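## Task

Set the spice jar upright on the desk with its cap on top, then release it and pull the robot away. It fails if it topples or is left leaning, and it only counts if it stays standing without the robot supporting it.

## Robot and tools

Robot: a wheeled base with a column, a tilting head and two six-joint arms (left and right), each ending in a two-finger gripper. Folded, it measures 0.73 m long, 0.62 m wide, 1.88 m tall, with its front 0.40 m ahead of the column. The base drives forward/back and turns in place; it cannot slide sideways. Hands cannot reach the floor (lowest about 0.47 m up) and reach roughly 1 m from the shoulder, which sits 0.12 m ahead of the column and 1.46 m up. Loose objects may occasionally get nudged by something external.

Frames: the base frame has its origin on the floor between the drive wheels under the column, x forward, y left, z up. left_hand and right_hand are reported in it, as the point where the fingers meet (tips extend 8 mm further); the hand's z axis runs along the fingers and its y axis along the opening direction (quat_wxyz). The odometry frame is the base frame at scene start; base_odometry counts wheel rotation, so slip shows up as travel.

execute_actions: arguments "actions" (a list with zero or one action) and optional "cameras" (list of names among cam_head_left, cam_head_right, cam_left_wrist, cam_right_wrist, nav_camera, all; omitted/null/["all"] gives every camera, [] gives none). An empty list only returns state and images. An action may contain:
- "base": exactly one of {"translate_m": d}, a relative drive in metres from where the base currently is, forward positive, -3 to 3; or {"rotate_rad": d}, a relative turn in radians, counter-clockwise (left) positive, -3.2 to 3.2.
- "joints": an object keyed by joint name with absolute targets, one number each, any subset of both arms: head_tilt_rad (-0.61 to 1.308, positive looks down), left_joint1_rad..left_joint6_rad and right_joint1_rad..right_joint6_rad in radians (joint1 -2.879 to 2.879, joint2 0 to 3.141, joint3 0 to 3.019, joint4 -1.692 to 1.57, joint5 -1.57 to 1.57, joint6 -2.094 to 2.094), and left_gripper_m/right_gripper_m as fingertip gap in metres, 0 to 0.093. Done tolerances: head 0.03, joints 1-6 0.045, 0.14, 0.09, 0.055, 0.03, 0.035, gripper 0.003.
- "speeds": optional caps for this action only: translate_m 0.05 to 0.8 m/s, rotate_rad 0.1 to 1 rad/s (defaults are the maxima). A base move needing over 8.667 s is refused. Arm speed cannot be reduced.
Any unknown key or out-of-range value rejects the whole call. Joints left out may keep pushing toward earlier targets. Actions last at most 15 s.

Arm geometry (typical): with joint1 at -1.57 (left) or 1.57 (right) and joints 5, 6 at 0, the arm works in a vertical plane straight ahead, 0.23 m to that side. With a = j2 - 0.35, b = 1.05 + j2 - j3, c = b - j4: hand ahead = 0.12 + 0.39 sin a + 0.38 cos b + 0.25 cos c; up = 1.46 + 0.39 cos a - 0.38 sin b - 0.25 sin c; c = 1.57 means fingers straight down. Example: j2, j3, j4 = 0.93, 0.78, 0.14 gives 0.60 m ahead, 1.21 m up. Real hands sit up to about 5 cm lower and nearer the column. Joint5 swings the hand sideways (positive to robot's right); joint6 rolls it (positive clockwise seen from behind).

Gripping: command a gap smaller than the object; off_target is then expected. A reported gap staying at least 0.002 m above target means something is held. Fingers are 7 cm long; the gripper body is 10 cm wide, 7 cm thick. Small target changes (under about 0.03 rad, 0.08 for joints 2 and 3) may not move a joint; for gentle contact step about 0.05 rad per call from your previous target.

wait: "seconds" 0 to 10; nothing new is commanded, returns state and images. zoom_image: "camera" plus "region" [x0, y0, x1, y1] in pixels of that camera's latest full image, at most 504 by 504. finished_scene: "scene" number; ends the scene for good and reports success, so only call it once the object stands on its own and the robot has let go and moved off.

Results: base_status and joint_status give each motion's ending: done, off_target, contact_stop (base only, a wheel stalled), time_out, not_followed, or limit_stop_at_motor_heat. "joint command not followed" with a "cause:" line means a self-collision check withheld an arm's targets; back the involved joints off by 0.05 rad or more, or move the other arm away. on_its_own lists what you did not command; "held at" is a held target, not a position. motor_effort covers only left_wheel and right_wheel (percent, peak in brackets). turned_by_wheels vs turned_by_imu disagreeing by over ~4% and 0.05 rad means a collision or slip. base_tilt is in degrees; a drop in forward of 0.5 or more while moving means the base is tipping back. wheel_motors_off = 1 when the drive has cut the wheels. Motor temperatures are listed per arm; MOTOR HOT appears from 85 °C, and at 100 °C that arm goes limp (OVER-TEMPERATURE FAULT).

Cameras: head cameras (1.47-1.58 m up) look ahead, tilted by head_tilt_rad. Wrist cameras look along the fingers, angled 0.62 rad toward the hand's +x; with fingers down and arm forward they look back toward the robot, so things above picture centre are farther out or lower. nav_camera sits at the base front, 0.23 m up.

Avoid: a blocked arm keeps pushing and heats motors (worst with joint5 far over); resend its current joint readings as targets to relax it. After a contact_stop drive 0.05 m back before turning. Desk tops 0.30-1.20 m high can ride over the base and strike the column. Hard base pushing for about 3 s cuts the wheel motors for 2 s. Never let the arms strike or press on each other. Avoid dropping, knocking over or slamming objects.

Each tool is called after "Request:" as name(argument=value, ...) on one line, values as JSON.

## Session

Request:
execute_actions(actions=[])

Scene clock: 0.00 s.
Motor temperatures (°C, as the motors report them): left_arm=[31 36 28 29 28 28] | right_arm=[30 31 31 31 30 29]
base_odometry: x=+0.000 y=+0.000 heading=+0.000 (m, m, rad; odometry frame)
turned_by_wheels: +0.000 (rad since the last result)
turned_by_imu: +0.000 (rad since the last result)
base_tilt: forward=-0.2 right=+0.1 (deg)
base_status: not commanded
joint_positions: head_tilt_rad=+0.879 left_joint1_rad=-1.574 left_joint2_rad=+0.906 left_joint3_rad=+0.394 left_joint4_rad=-0.960 left_joint5_rad=+0.063 left_joint6_rad=+0.047 left_gripper_m=+0.095 right_joint1_rad=+1.592 right_joint2_rad=+0.912 right_joint3_rad=+0.378 right_joint4_rad=-0.909 right_joint5_rad=+0.021 right_joint6_rad=+0.056 right_gripper_m=+0.095
joint_status: not commanded
wheel_motors_off: 0
motor_effort: left_wheel=+1 right_wheel=+1 (%)
left_hand: x=+0.1333 y=+0.2131 z=+1.2574 quat_wxyz=(+0.456, -0.008, -0.889, +0.040) (m; base frame)
right_hand: x=+0.1306 y=-0.2247 z=+1.2503 quat_wxyz=(+0.443, -0.012, -0.896, +0.016) (m; base frame)
pictures: cam_head_left, cam_head_right, cam_left_wrist, cam_right_wrist, nav_camera
Images, in order (width x height): cam_head_left 896x504, cam_head_right 896x504, cam_left_wrist 616x616, cam_right_wrist 616x616, nav_camera 896x504.

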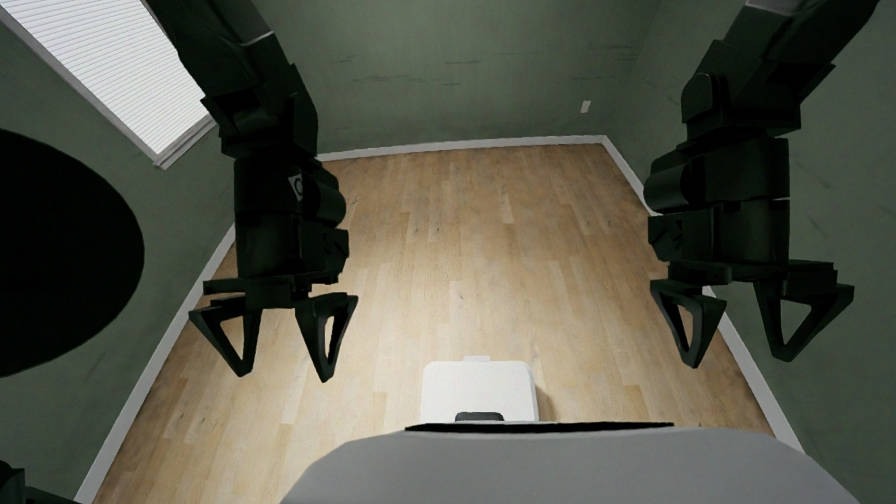

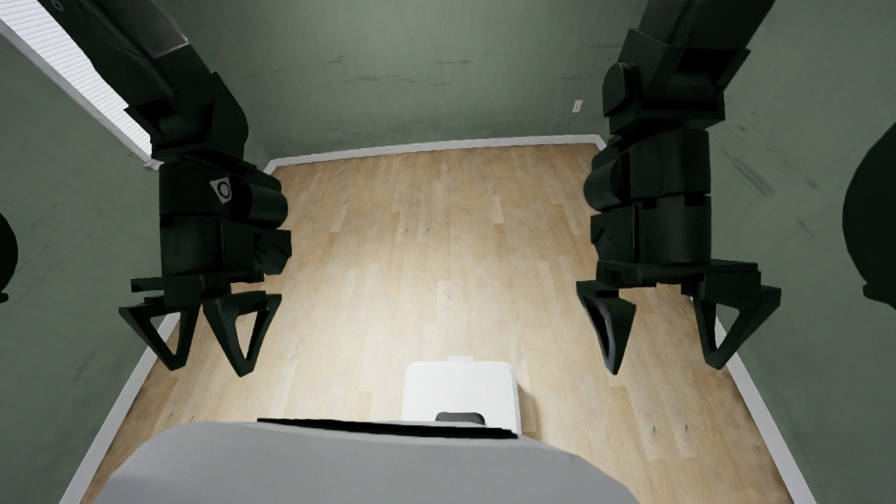

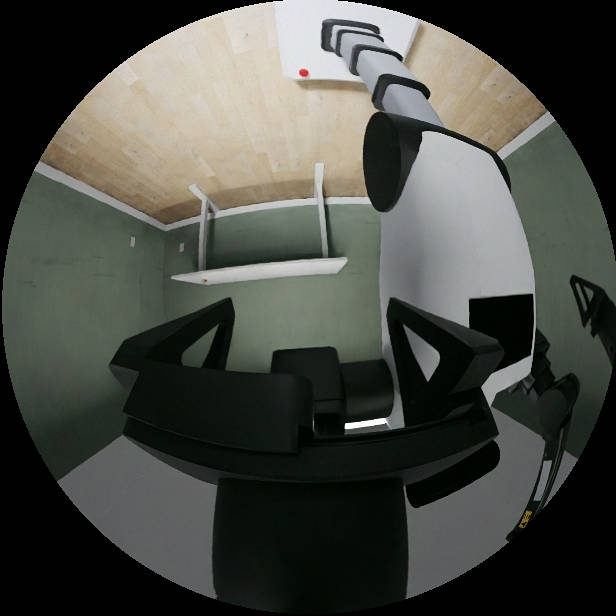

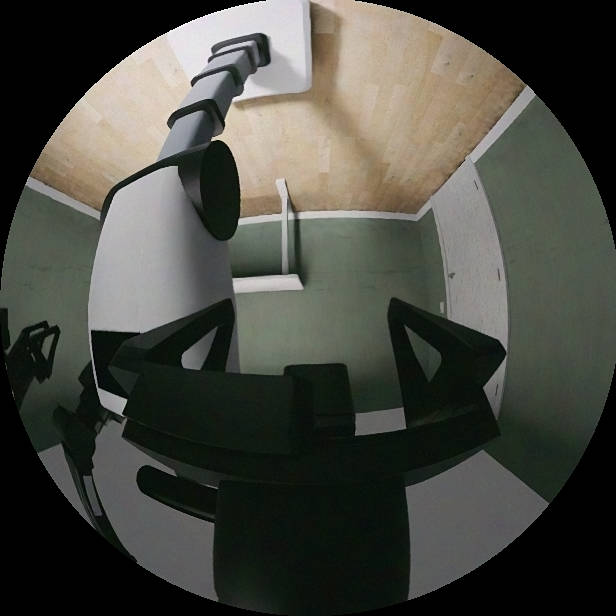

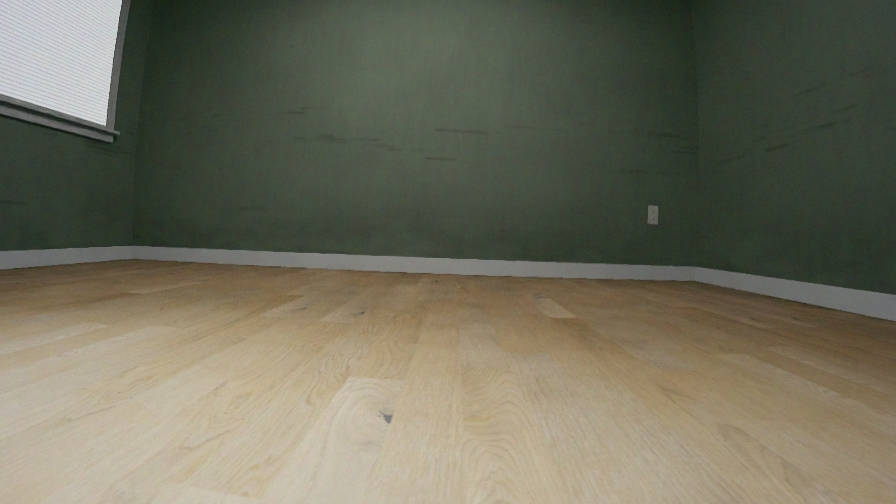

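Request:
zoom_image(camera="cam_left_wrist", region=[150, 150, 390, 310])

Request:
zoom_image(camera="cam_right_wrist", region=[200, 150, 440, 310])

Region (150, 150, 390, 310) of cam_left_wrist's 616x616 image, scaled by 2.100, with more detail than that image has.

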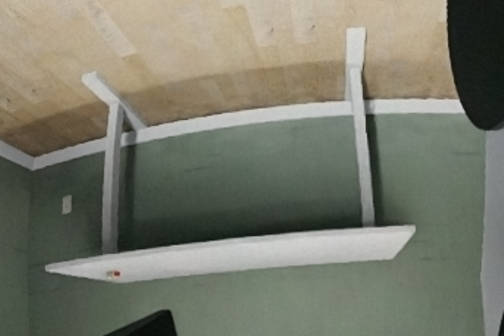

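Region (200, 150, 440, 310) of cam_right_wrist's 616x616 image, scaled by 2.100, with more detail than that image has.

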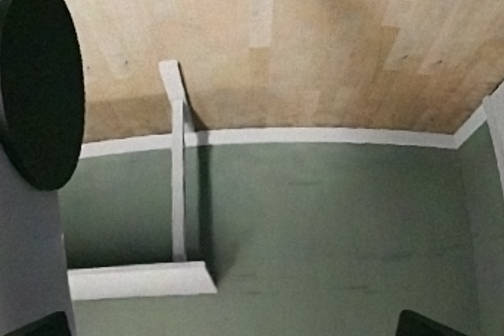

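Request:
execute_actions(actions=[{"base": {"rotate_rad": 2.62}, "joints": {"head_tilt_rad": 0.45}}], cameras=["cam_head_left", "cam_head_right", "nav_camera"])

Scene clock: 109.13 s.
Motor temperatures (°C, as the motors report them): left_arm=[31 35 28 29 28 28] | right_arm=[30 32 31 31 30 29]
base_odometry: x=+0.000 y=+0.000 heading=+2.619 (m, m, rad; odometry frame)
turned_by_wheels: +2.619 (rad since the last result)
turned_by_imu: +2.627 (rad since the last result)
base_tilt: forward=-0.2 right=+0.1 (deg)
base_status: done
joint_positions: head_tilt_rad=+0.469 left_joint1_rad=-1.574 left_joint2_rad=+0.906 left_joint3_rad=+0.394 left_joint4_rad=-0.960 left_joint5_rad=+0.063 left_joint6_rad=+0.047 left_gripper_m=+0.095 right_joint1_rad=+1.592 right_joint2_rad=+0.912 right_joint3_rad=+0.378 right_joint4_rad=-0.909 right_joint5_rad=+0.021 right_joint6_rad=+0.056 right_gripper_m=+0.095
joint_status: all done
wheel_motors_off: 0
motor_effort: left_wheel=-6(40) right_wheel=+6(48) (%)
left_hand: x=+0.1333 y=+0.2131 z=+1.2574 quat_wxyz=(+0.456, -0.008, -0.889, +0.040) (m; base frame)
right_hand: x=+0.1306 y=-0.2247 z=+1.2503 quat_wxyz=(+0.443, -0.012, -0.896, +0.016) (m; base frame)
pictures: cam_head_left, cam_head_right, nav_camera
Images, in order (width x height): cam_head_left 896x504, cam_head_right 896x504, nav_camera 896x504.

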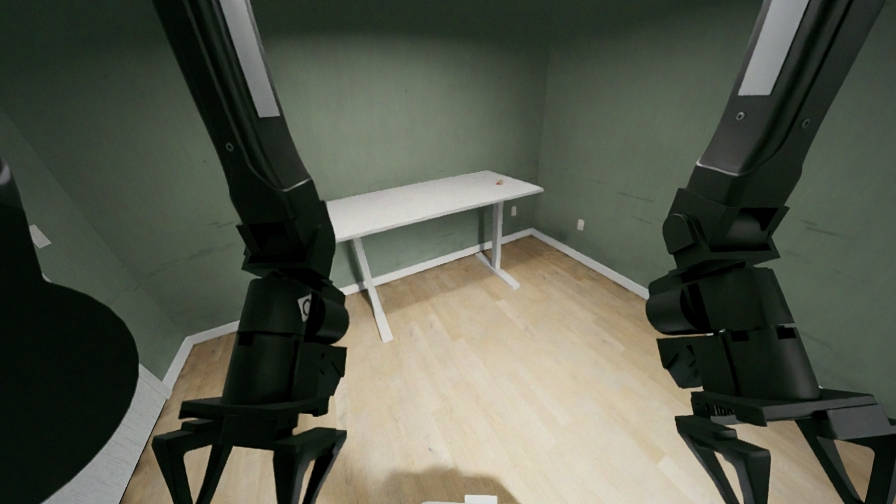

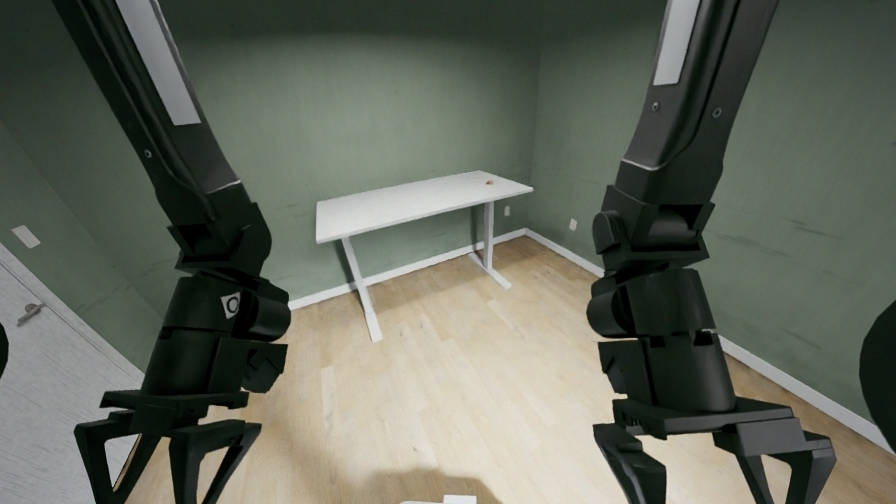

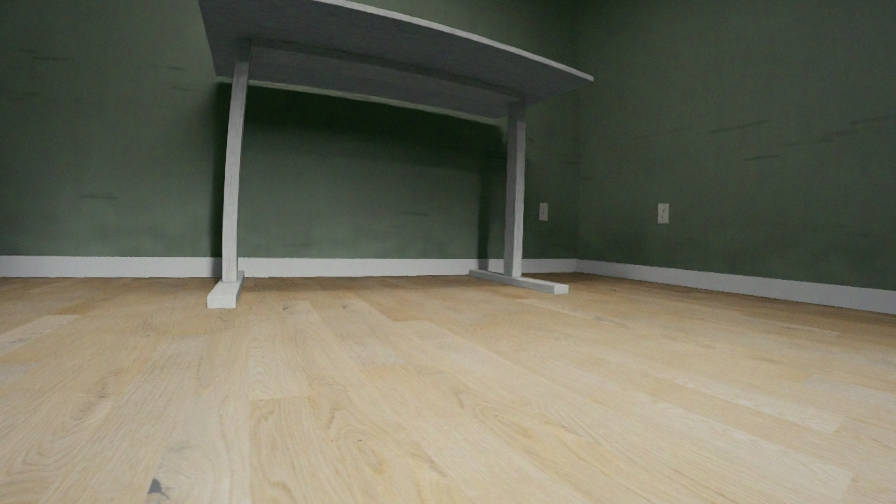

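Request:
execute_actions(actions=[])

Scene clock: 136.53 s.
Motor temperatures (°C, as the motors report them): left_arm=[31 35 28 29 28 28] | right_arm=[30 32 31 31 30 29]
base_odometry: x=+0.000 y=+0.000 heading=+2.619 (m, m, rad; odometry frame)
turned_by_wheels: +0.000 (rad since the last result)
turned_by_imu: +0.001 (rad since the last result)
base_tilt: forward=-0.4 right=+0.2 (deg)
base_status: done
joint_positions: head_tilt_rad=+0.469 left_joint1_rad=-1.574 left_joint2_rad=+0.906 left_joint3_rad=+0.394 left_joint4_rad=-0.960 left_joint5_rad=+0.063 left_joint6_rad=+0.047 left_gripper_m=+0.095 right_joint1_rad=+1.592 right_joint2_rad=+0.912 right_joint3_rad=+0.378 right_joint4_rad=-0.909 right_joint5_rad=+0.021 right_joint6_rad=+0.056 right_gripper_m=+0.095
joint_status: all done
wheel_motors_off: 0
motor_effort: left_wheel=-4(40) right_wheel=+6(48) (%)
left_hand: x=+0.1333 y=+0.2131 z=+1.2574 quat_wxyz=(+0.456, -0.008, -0.889, +0.040) (m; base frame)
right_hand: x=+0.1306 y=-0.2247 z=+1.2503 quat_wxyz=(+0.443, -0.012, -0.896, +0.016) (m; base frame)
pictures: cam_head_left, cam_head_right, cam_left_wrist, cam_right_wrist, nav_camera
Images, in order (width x height): cam_head_left 896x504, cam_head_right 896x504, cam_left_wrist 616x616, cam_right_wrist 616x616, nav_camera 896x504.

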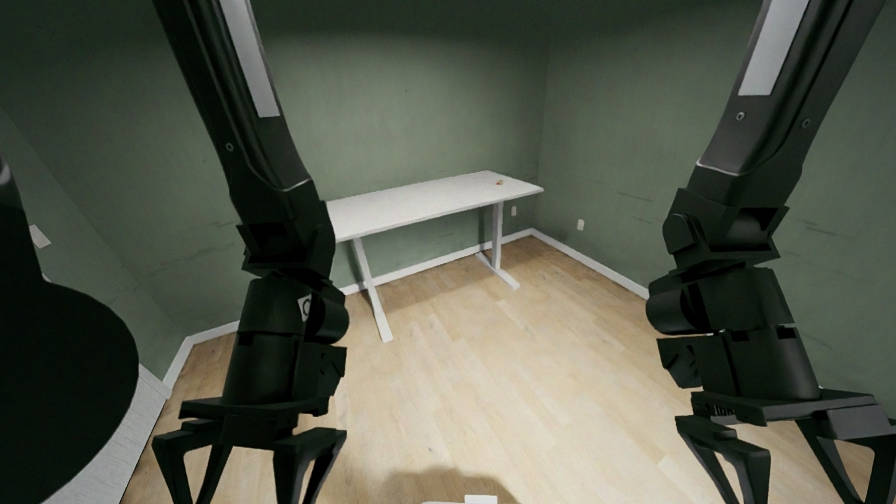

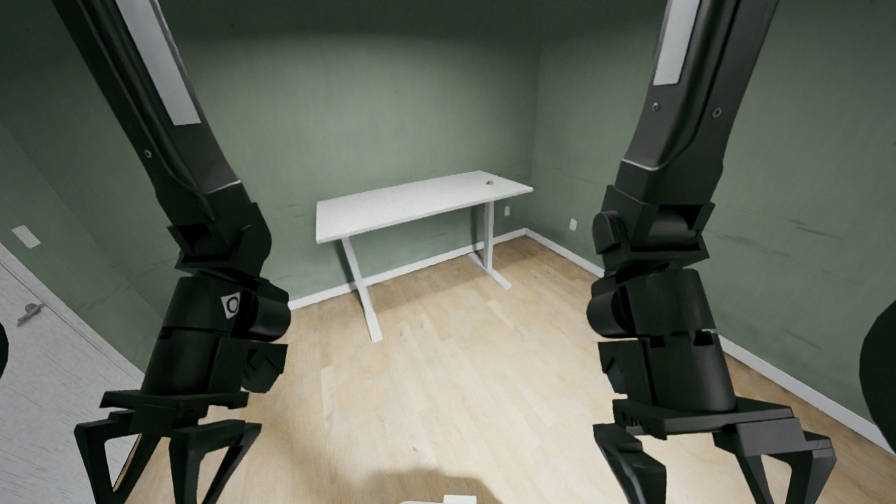

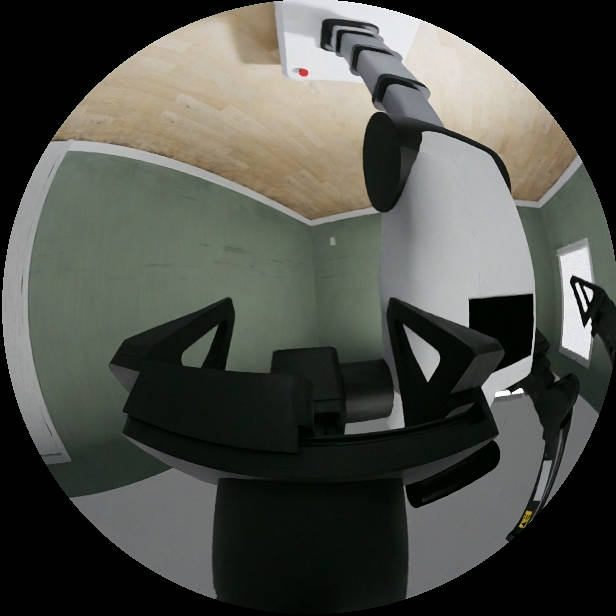

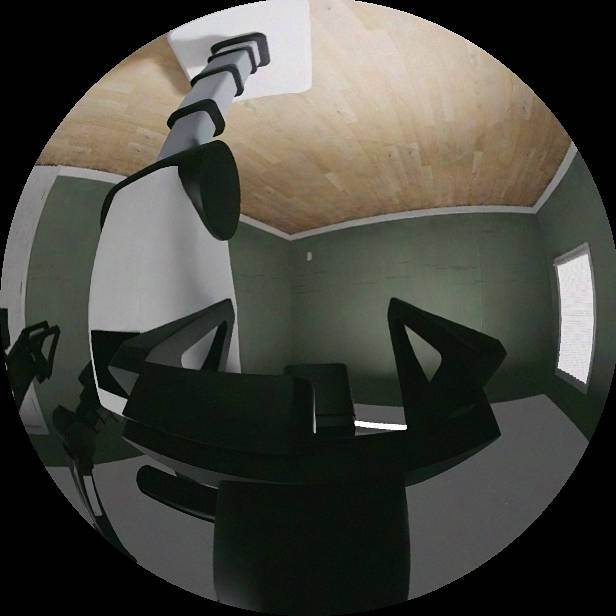

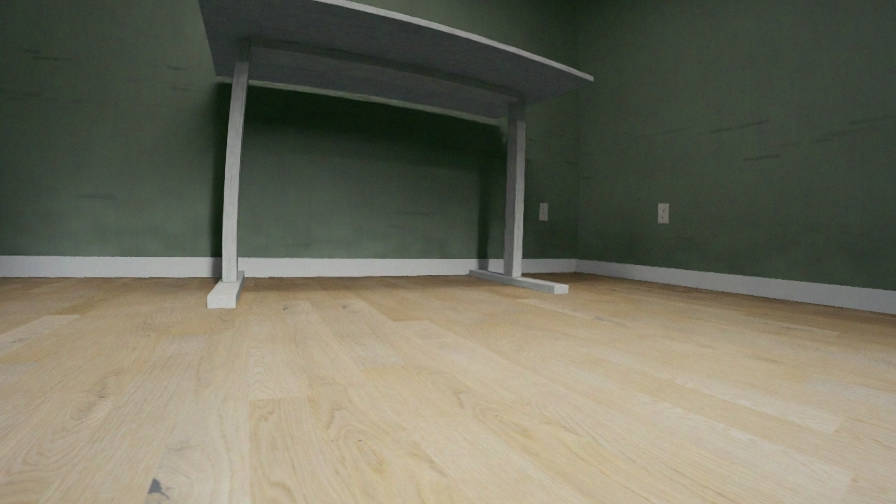

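Request:
zoom_image(camera="cam_head_left", region=[440, 150, 560, 220])

Request:
zoom_image(camera="cam_head_right", region=[430, 150, 550, 220])

Region (440, 150, 560, 220) of cam_head_left's 896x504 image, scaled by 4.200, with more detail than that image has; it fills the top 294 rows of this view, and the rest is white.

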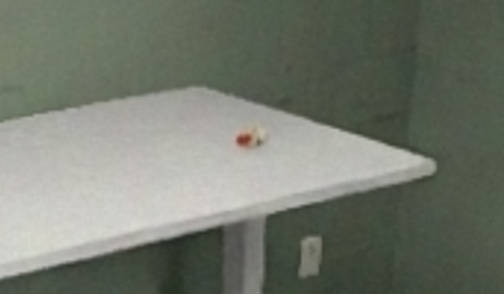

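Region (430, 150, 550, 220) of cam_head_right's 896x504 image, scaled by 4.200, with more detail than that image has; it fills the top 294 rows of this view, and the rest is white.

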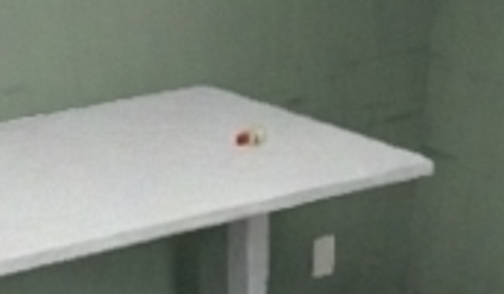

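Request:
zoom_image(camera="cam_head_left", region=[440, 220, 560, 310])

Request:
zoom_image(camera="nav_camera", region=[440, 230, 620, 320])

Region (440, 220, 560, 310) of cam_head_left's 896x504 image, scaled by 4.200, with more detail than that image has; it fills the top 378 rows of this view, and the rest is white.

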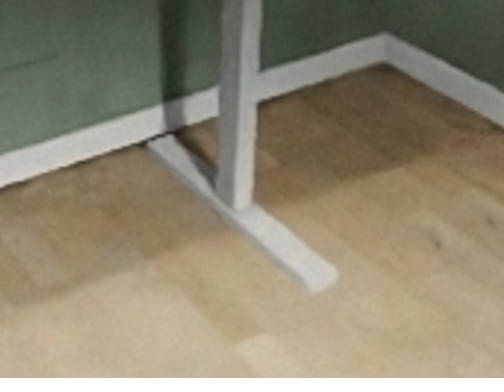

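Region (440, 230, 620, 320) of nav_camera's 896x504 image, scaled by 2.800, with more detail than that image has.

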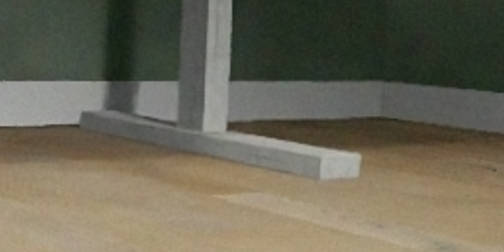

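Request:
execute_actions(actions=[{"base": {"rotate_rad": -0.44}, "joints": {"right_joint1_rad": 1.59, "right_joint2_rad": 1.44, "right_joint3_rad": 1.15, "right_joint4_rad": -0.663, "right_joint5_rad": 0.0, "right_joint6_rad": -0.7}}], cameras=["cam_head_left", "nav_camera"])

Scene clock: 258.40 s.
Motor temperatures (°C, as the motors report them): left_arm=[31 34 28 29 28 28] | right_arm=[30 32 31 31 30 29]
base_odometry: x=+0.000 y=+0.000 heading=+2.180 (m, m, rad; odometry frame)
turned_by_wheels: -0.439 (rad since the last result)
turned_by_imu: -0.440 (rad since the last result)
base_tilt: forward=-0.4 right=+0.1 (deg)
base_status: done
joint_positions: head_tilt_rad=+0.468 left_joint1_rad=-1.574 left_joint2_rad=+0.906 left_joint3_rad=+0.394 left_joint4_rad=-0.960 left_joint5_rad=+0.063 left_joint6_rad=+0.047 left_gripper_m=+0.095 right_joint1_rad=+1.590 right_joint2_rad=+1.443 right_joint3_rad=+1.153 right_joint4_rad=-0.665 right_joint5_rad=+0.003 right_joint6_rad=-0.692 right_gripper_m=+0.095
joint_status: all done
wheel_motors_off: 0
motor_effort: left_wheel=+4(23) right_wheel=-4(25) (%)
left_hand: x=+0.1333 y=+0.2131 z=+1.2574 quat_wxyz=(+0.456, -0.008, -0.889, +0.040) (m; base frame)
right_hand: x=+0.4514 y=-0.2152 z=+1.0370 quat_wxyz=(+0.200, +0.338, -0.916, -0.078) (m; base frame)
pictures: cam_head_left, nav_camera
Images, in order (width x height): cam_head_left 896x504, nav_camera 896x504.

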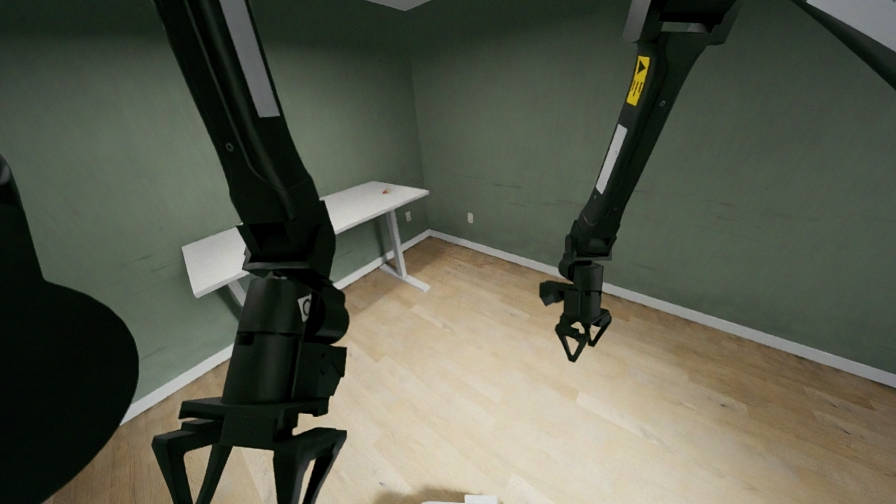

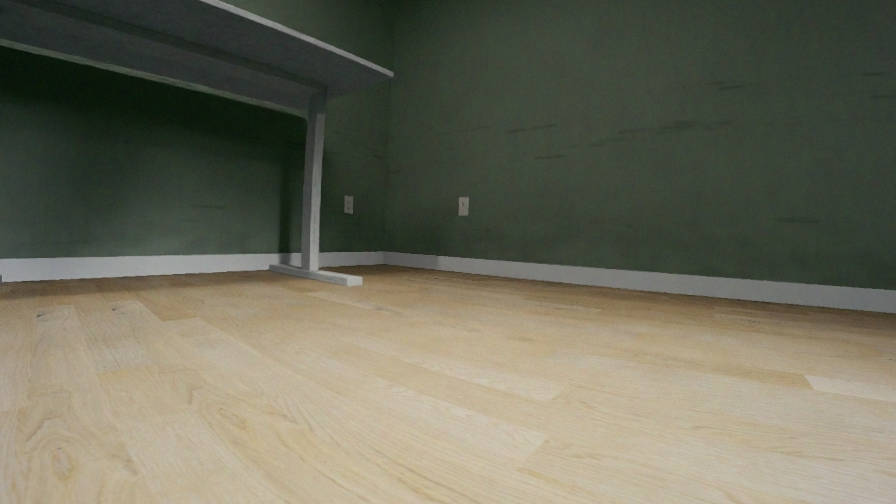

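Request:
execute_actions(actions=[{"base": {"translate_m": 1.3}, "joints": {"right_joint3_rad": 1.584, "right_joint6_rad": -1.94, "head_tilt_rad": 0.6}}], cameras=["cam_head_left", "cam_head_right", "nav_camera"])

Scene clock: 268.73 s.
Motor temperatures (°C, as the motors report them): left_arm=[31 34 28 29 28 28] | right_arm=[30 34 32 31 30 29]
base_odometry: x=-0.744 y=+1.066 heading=+2.181 (m, m, rad; odometry frame)
turned_by_wheels: +0.001 (rad since the last result)
turned_by_imu: +0.006 (rad since the last result)
base_tilt: forward=-0.3 right=+0.2 (deg)
base_status: done
joint_positions: head_tilt_rad=+0.604 left_joint1_rad=-1.574 left_joint2_rad=+0.906 left_joint3_rad=+0.395 left_joint4_rad=-0.960 left_joint5_rad=+0.063 left_joint6_rad=+0.047 left_gripper_m=+0.095 right_joint1_rad=+1.590 right_joint2_rad=+1.428 right_joint3_rad=+1.567 right_joint4_rad=-0.665 right_joint5_rad=+0.003 right_joint6_rad=-1.934 right_gripper_m=+0.095
joint_status: all done
wheel_motors_off: 0
motor_effort: left_wheel=-2(59) right_wheel=-2(46) (%)
left_hand: x=+0.1339 y=+0.2131 z=+1.2572 quat_wxyz=(+0.455, -0.008, -0.890, +0.040) (m; base frame)
right_hand: x=+0.6977 y=-0.2137 z=+1.0901 quat_wxyz=(-0.005, +0.826, -0.564, -0.005) (m; base frame)
pictures: cam_head_left, cam_head_right, nav_camera
Images, in order (width x height): cam_head_left 896x504, cam_head_right 896x504, nav_camera 896x504.

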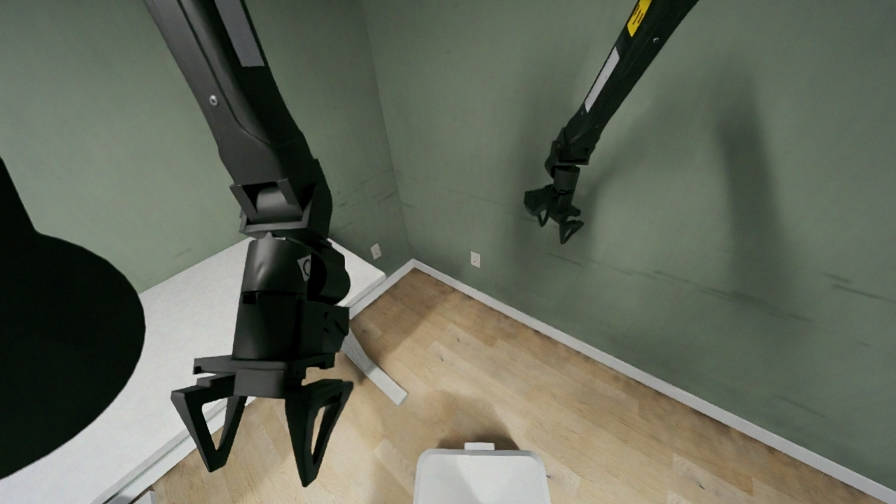

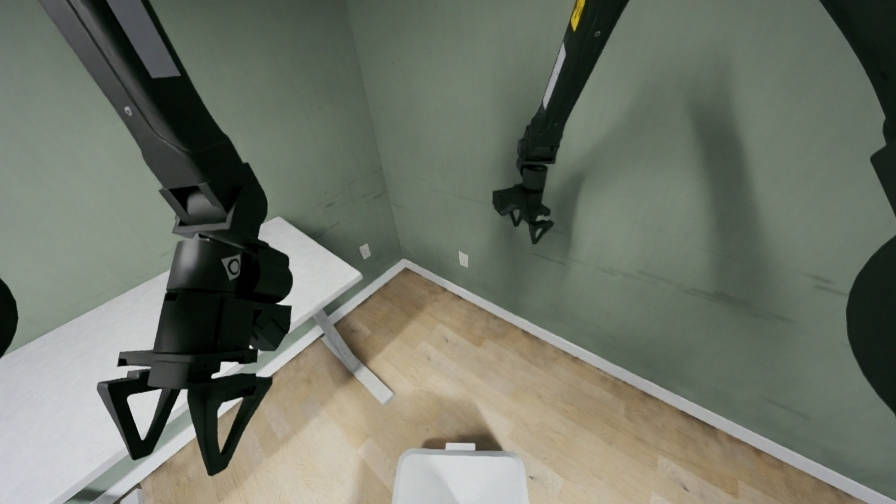

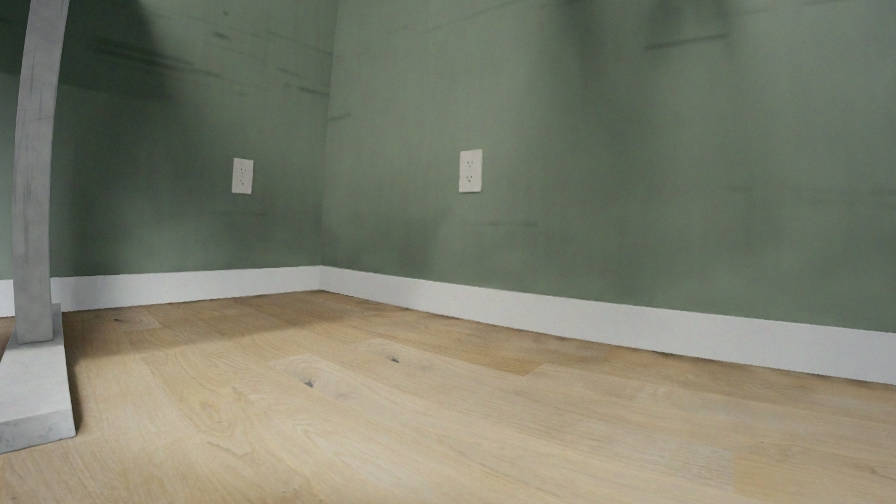

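Request:
zoom_image(camera="cam_head_left", region=[330, 230, 570, 504])

Request:
zoom_image(camera="cam_head_right", region=[250, 200, 550, 504])

Region (330, 230, 570, 504) of cam_head_left's 896x504 image, scaled by 1.839, with more detail than that image has; it fills the left 441 columns of this view, and the rest is white.

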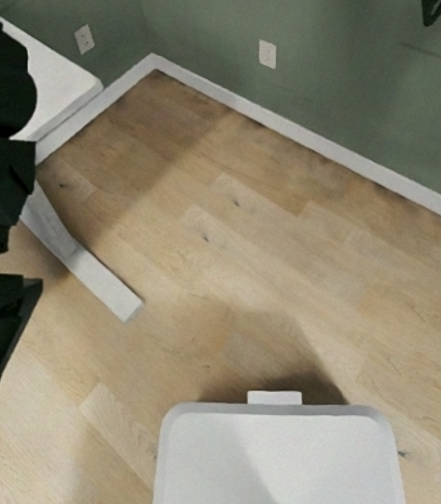

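Region (250, 200, 550, 504) of cam_head_right's 896x504 image, scaled by 1.658, with more detail than that image has; it fills the left 497 columns of this view, and the rest is white.

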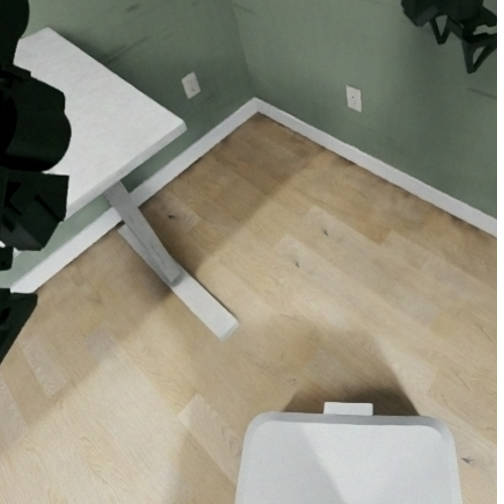

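Request:
zoom_image(camera="cam_head_left", region=[500, 150, 620, 270])

Request:
zoom_image(camera="cam_head_right", region=[470, 150, 590, 270])

Region (500, 150, 620, 270) of cam_head_left's 896x504 image, scaled by 4.200, with more detail than that image has.

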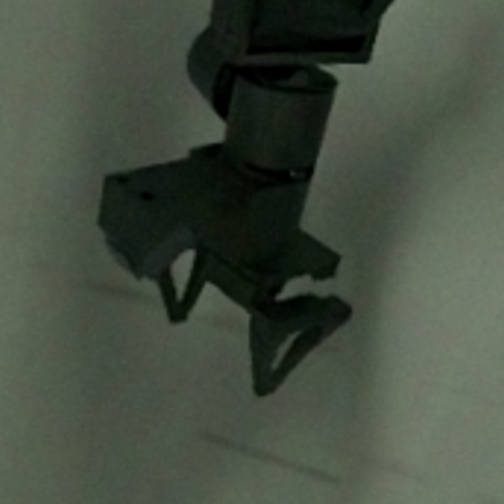

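Region (470, 150, 590, 270) of cam_head_right's 896x504 image, scaled by 4.200, with more detail than that image has.

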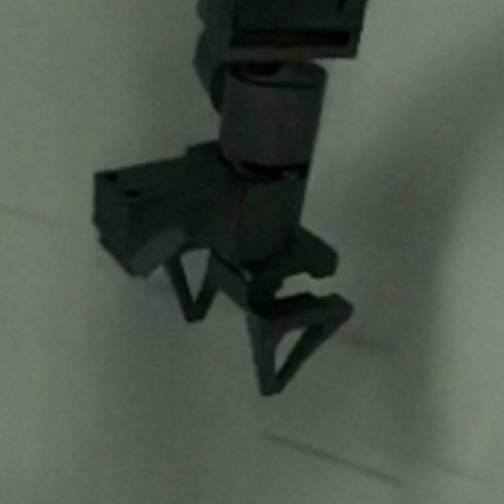

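Request:
execute_actions(actions=[{"base": {"rotate_rad": 1.01}}], cameras=["cam_head_left", "cam_head_right", "cam_right_wrist", "nav_camera"])

Scene clock: 391.30 s.
Motor temperatures (°C, as the motors report them): left_arm=[31 33 28 29 28 28] | right_arm=[30 40 35 31 30 29]
base_odometry: x=-0.744 y=+1.066 heading=-3.093 (m, m, rad; odometry frame)
turned_by_wheels: +1.009 (rad since the last result)
turned_by_imu: +1.012 (rad since the last result)
base_tilt: forward=-0.2 right=+0.2 (deg)
base_status: done
joint_positions: head_tilt_rad=+0.604 left_joint1_rad=-1.574 left_joint2_rad=+0.906 left_joint3_rad=+0.395 left_joint4_rad=-0.960 left_joint5_rad=+0.063 left_joint6_rad=+0.047 left_gripper_m=+0.095 right_joint1_rad=+1.593 right_joint2_rad=+1.428 right_joint3_rad=+1.567 right_joint4_rad=-0.665 right_joint5_rad=+0.003 right_joint6_rad=-1.934 right_gripper_m=+0.095
joint_status: not commanded
wheel_motors_off: 0
motor_effort: left_wheel=-6(49) right_wheel=+5(41) (%)
left_hand: x=+0.1339 y=+0.2131 z=+1.2572 quat_wxyz=(+0.455, -0.008, -0.890, +0.040) (m; base frame)
right_hand: x=+0.6977 y=-0.2123 z=+1.0901 quat_wxyz=(-0.006, +0.826, -0.563, -0.006) (m; base frame)
pictures: cam_head_left, cam_head_right, cam_right_wrist, nav_camera
Images, in order (width x height): cam_head_left 896x504, cam_head_right 896x504, cam_right_wrist 616x616, nav_camera 896x504.

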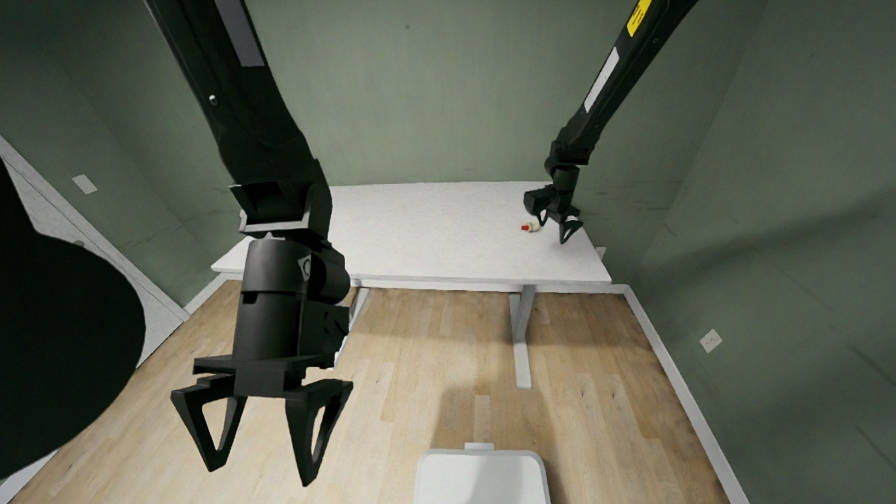

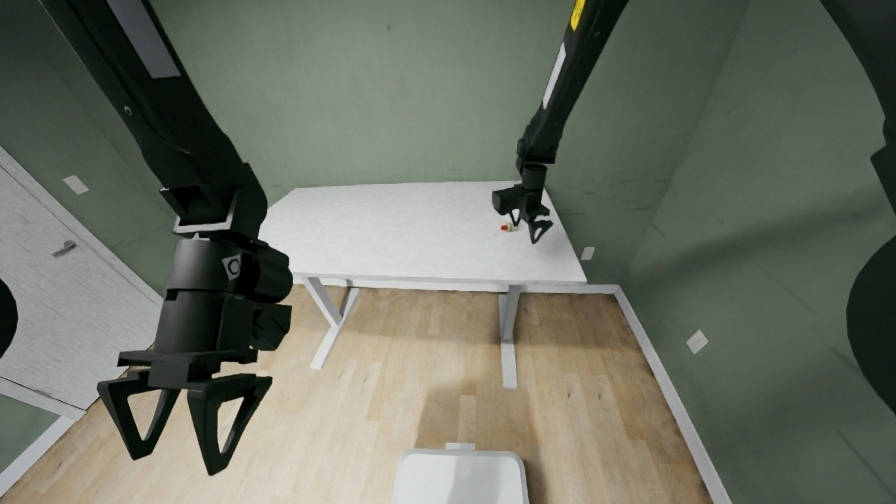

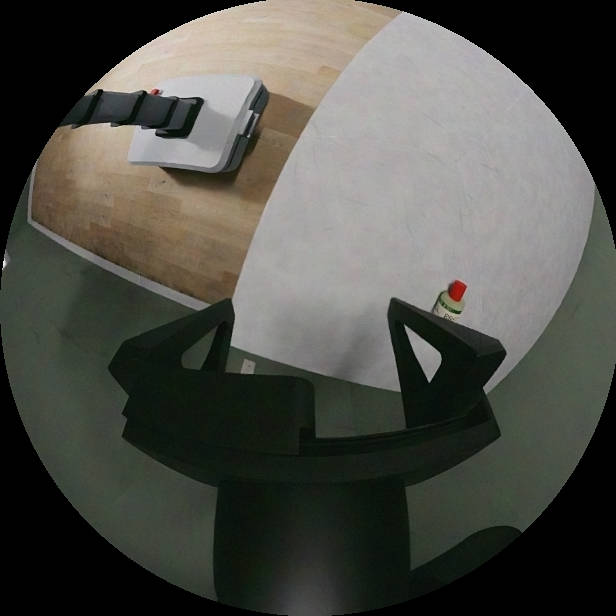

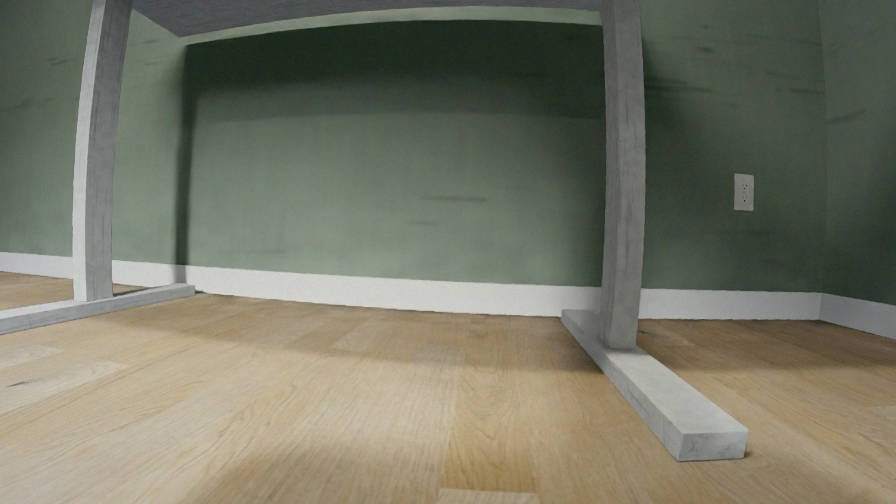

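Request:
zoom_image(camera="cam_right_wrist", region=[380, 240, 540, 400])

Request:
zoom_image(camera="cam_head_left", region=[480, 170, 640, 310])

Request:
zoom_image(camera="cam_head_right", region=[450, 170, 610, 310])

Region (380, 240, 540, 400) of cam_right_wrist's 616x616 image, scaled by 3.150, with more detail than that image has.

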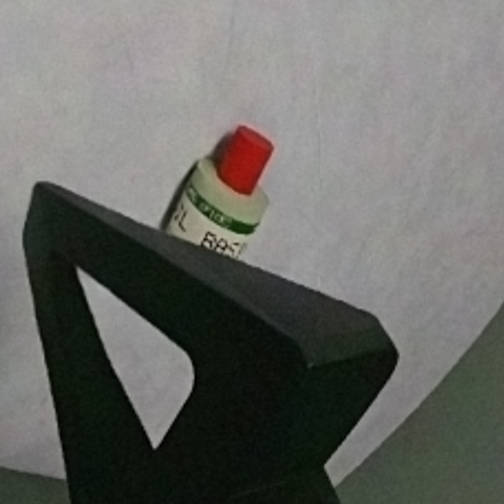

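Region (480, 170, 640, 310) of cam_head_left's 896x504 image, scaled by 3.150, with more detail than that image has; it fills the top 441 rows of this view, and the rest is white.

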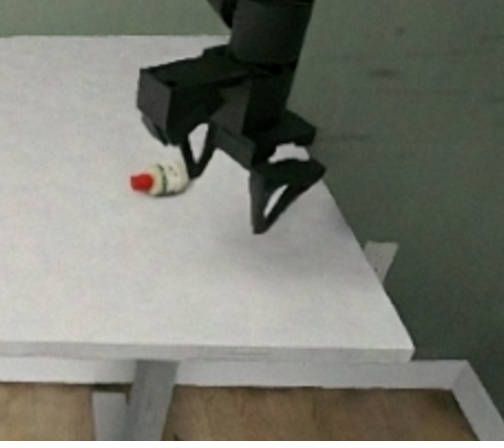

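Region (450, 170, 610, 310) of cam_head_right's 896x504 image, scaled by 3.150, with more detail than that image has; it fills the top 441 rows of this view, and the rest is white.

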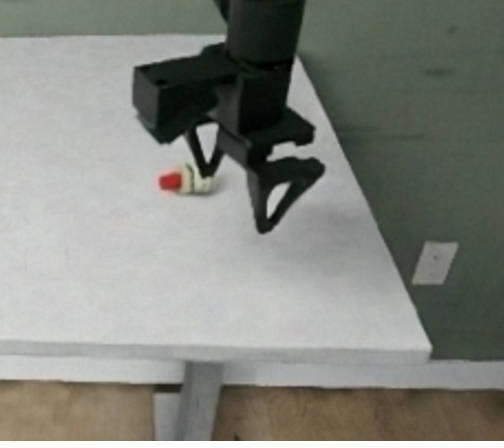

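Request:
zoom_image(camera="cam_head_left", region=[330, 170, 630, 400])

Request:
zoom_image(camera="cam_head_left", region=[505, 205, 565, 250])

Region (330, 170, 630, 400) of cam_head_left's 896x504 image, scaled by 1.680, with more detail than that image has; it fills the top 386 rows of this view, and the rest is white.

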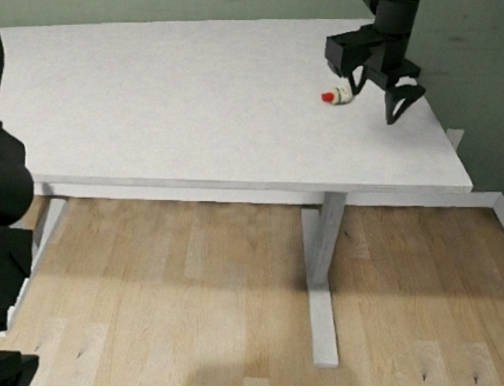

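Region (505, 205, 565, 250) of cam_head_left's 896x504 image, scaled by 8.400, with more detail than that image has; it fills the top 378 rows of this view, and the rest is white.

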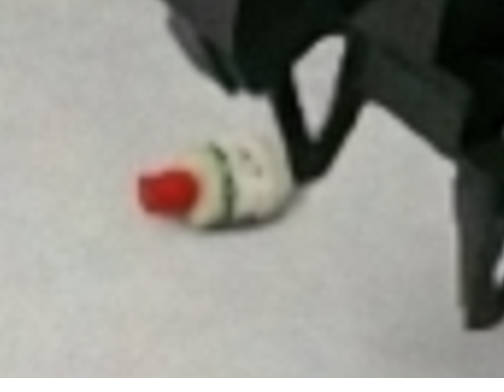

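Request:
execute_actions(actions=[{"base": {"translate_m": 0.21}, "joints": {"right_joint1_rad": 1.647, "right_joint2_rad": 1.51, "right_joint3_rad": 1.59, "right_joint4_rad": -0.6, "right_joint5_rad": 0.25, "right_joint6_rad": -1.67}}], cameras=["cam_head_left", "cam_right_wrist", "nav_camera"])

Scene clock: 513.13 s.
Motor temperatures (°C, as the motors report them): left_arm=[31 33 28 29 28 28] | right_arm=[30 42 36 31 30 29]
base_odometry: x=-0.954 y=+1.056 heading=-3.092 (m, m, rad; odometry frame)
turned_by_wheels: +0.001 (rad since the last result)
turned_by_imu: +0.004 (rad since the last result)
base_tilt: forward=-0.3 right=+0.2 (deg)
base_status: done
joint_positions: head_tilt_rad=+0.604 left_joint1_rad=-1.574 left_joint2_rad=+0.906 left_joint3_rad=+0.397 left_joint4_rad=-0.960 left_joint5_rad=+0.063 left_joint6_rad=+0.047 left_gripper_m=+0.095 right_joint1_rad=+1.652 right_joint2_rad=+1.520 right_joint3_rad=+1.570 right_joint4_rad=-0.605 right_joint5_rad=+0.246 right_joint6_rad=-1.677 right_gripper_m=+0.095
joint_status: all done
wheel_motors_off: 0
motor_effort: left_wheel=+2(50) right_wheel=-1(64) (%)
left_hand: x=+0.1347 y=+0.2131 z=+1.2569 quat_wxyz=(+0.454, -0.008, -0.890, +0.040) (m; base frame)
right_hand: x=+0.6790 y=-0.2142 z=+1.0426 quat_wxyz=(+0.074, +0.756, -0.649, +0.049) (m; base frame)
pictures: cam_head_left, cam_right_wrist, nav_camera
Images, in order (width x height): cam_head_left 896x504, cam_right_wrist 616x616, nav_camera 896x504.

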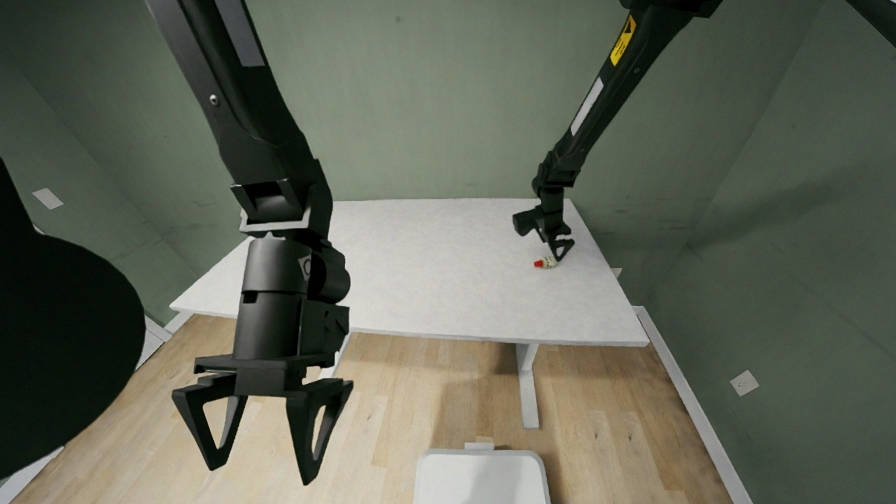

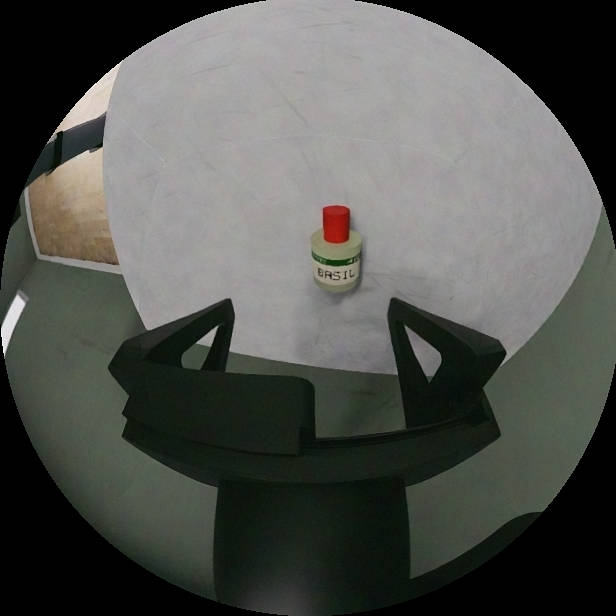

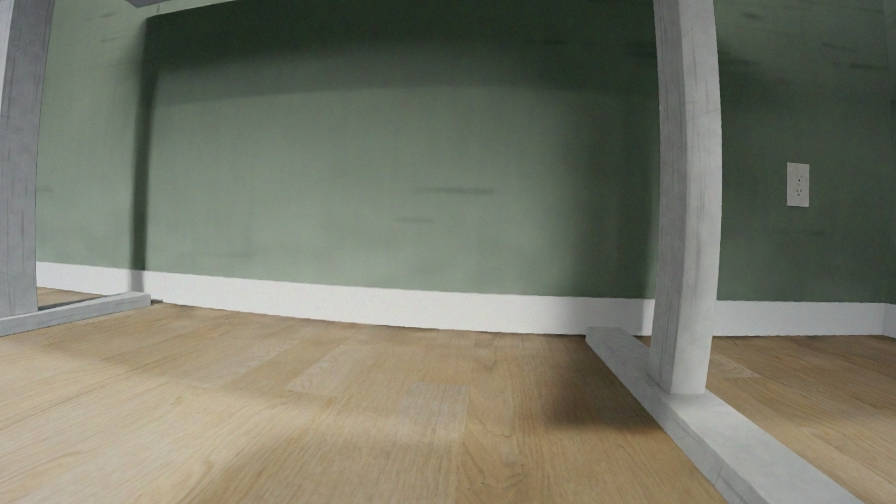

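Request:
zoom_image(camera="cam_right_wrist", region=[220, 180, 420, 340])

Region (220, 180, 420, 340) of cam_right_wrist's 616x616 image, scaled by 2.520, with more detail than that image has; it fills the top 403 rows of this view, and the rest is white.

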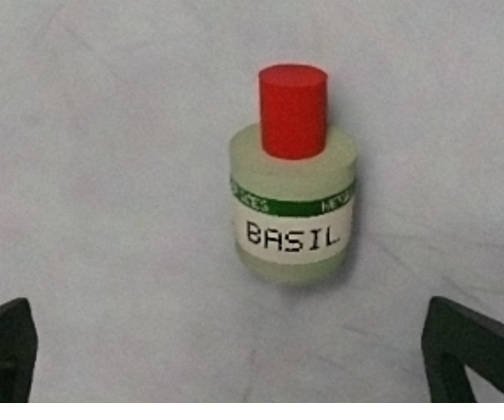

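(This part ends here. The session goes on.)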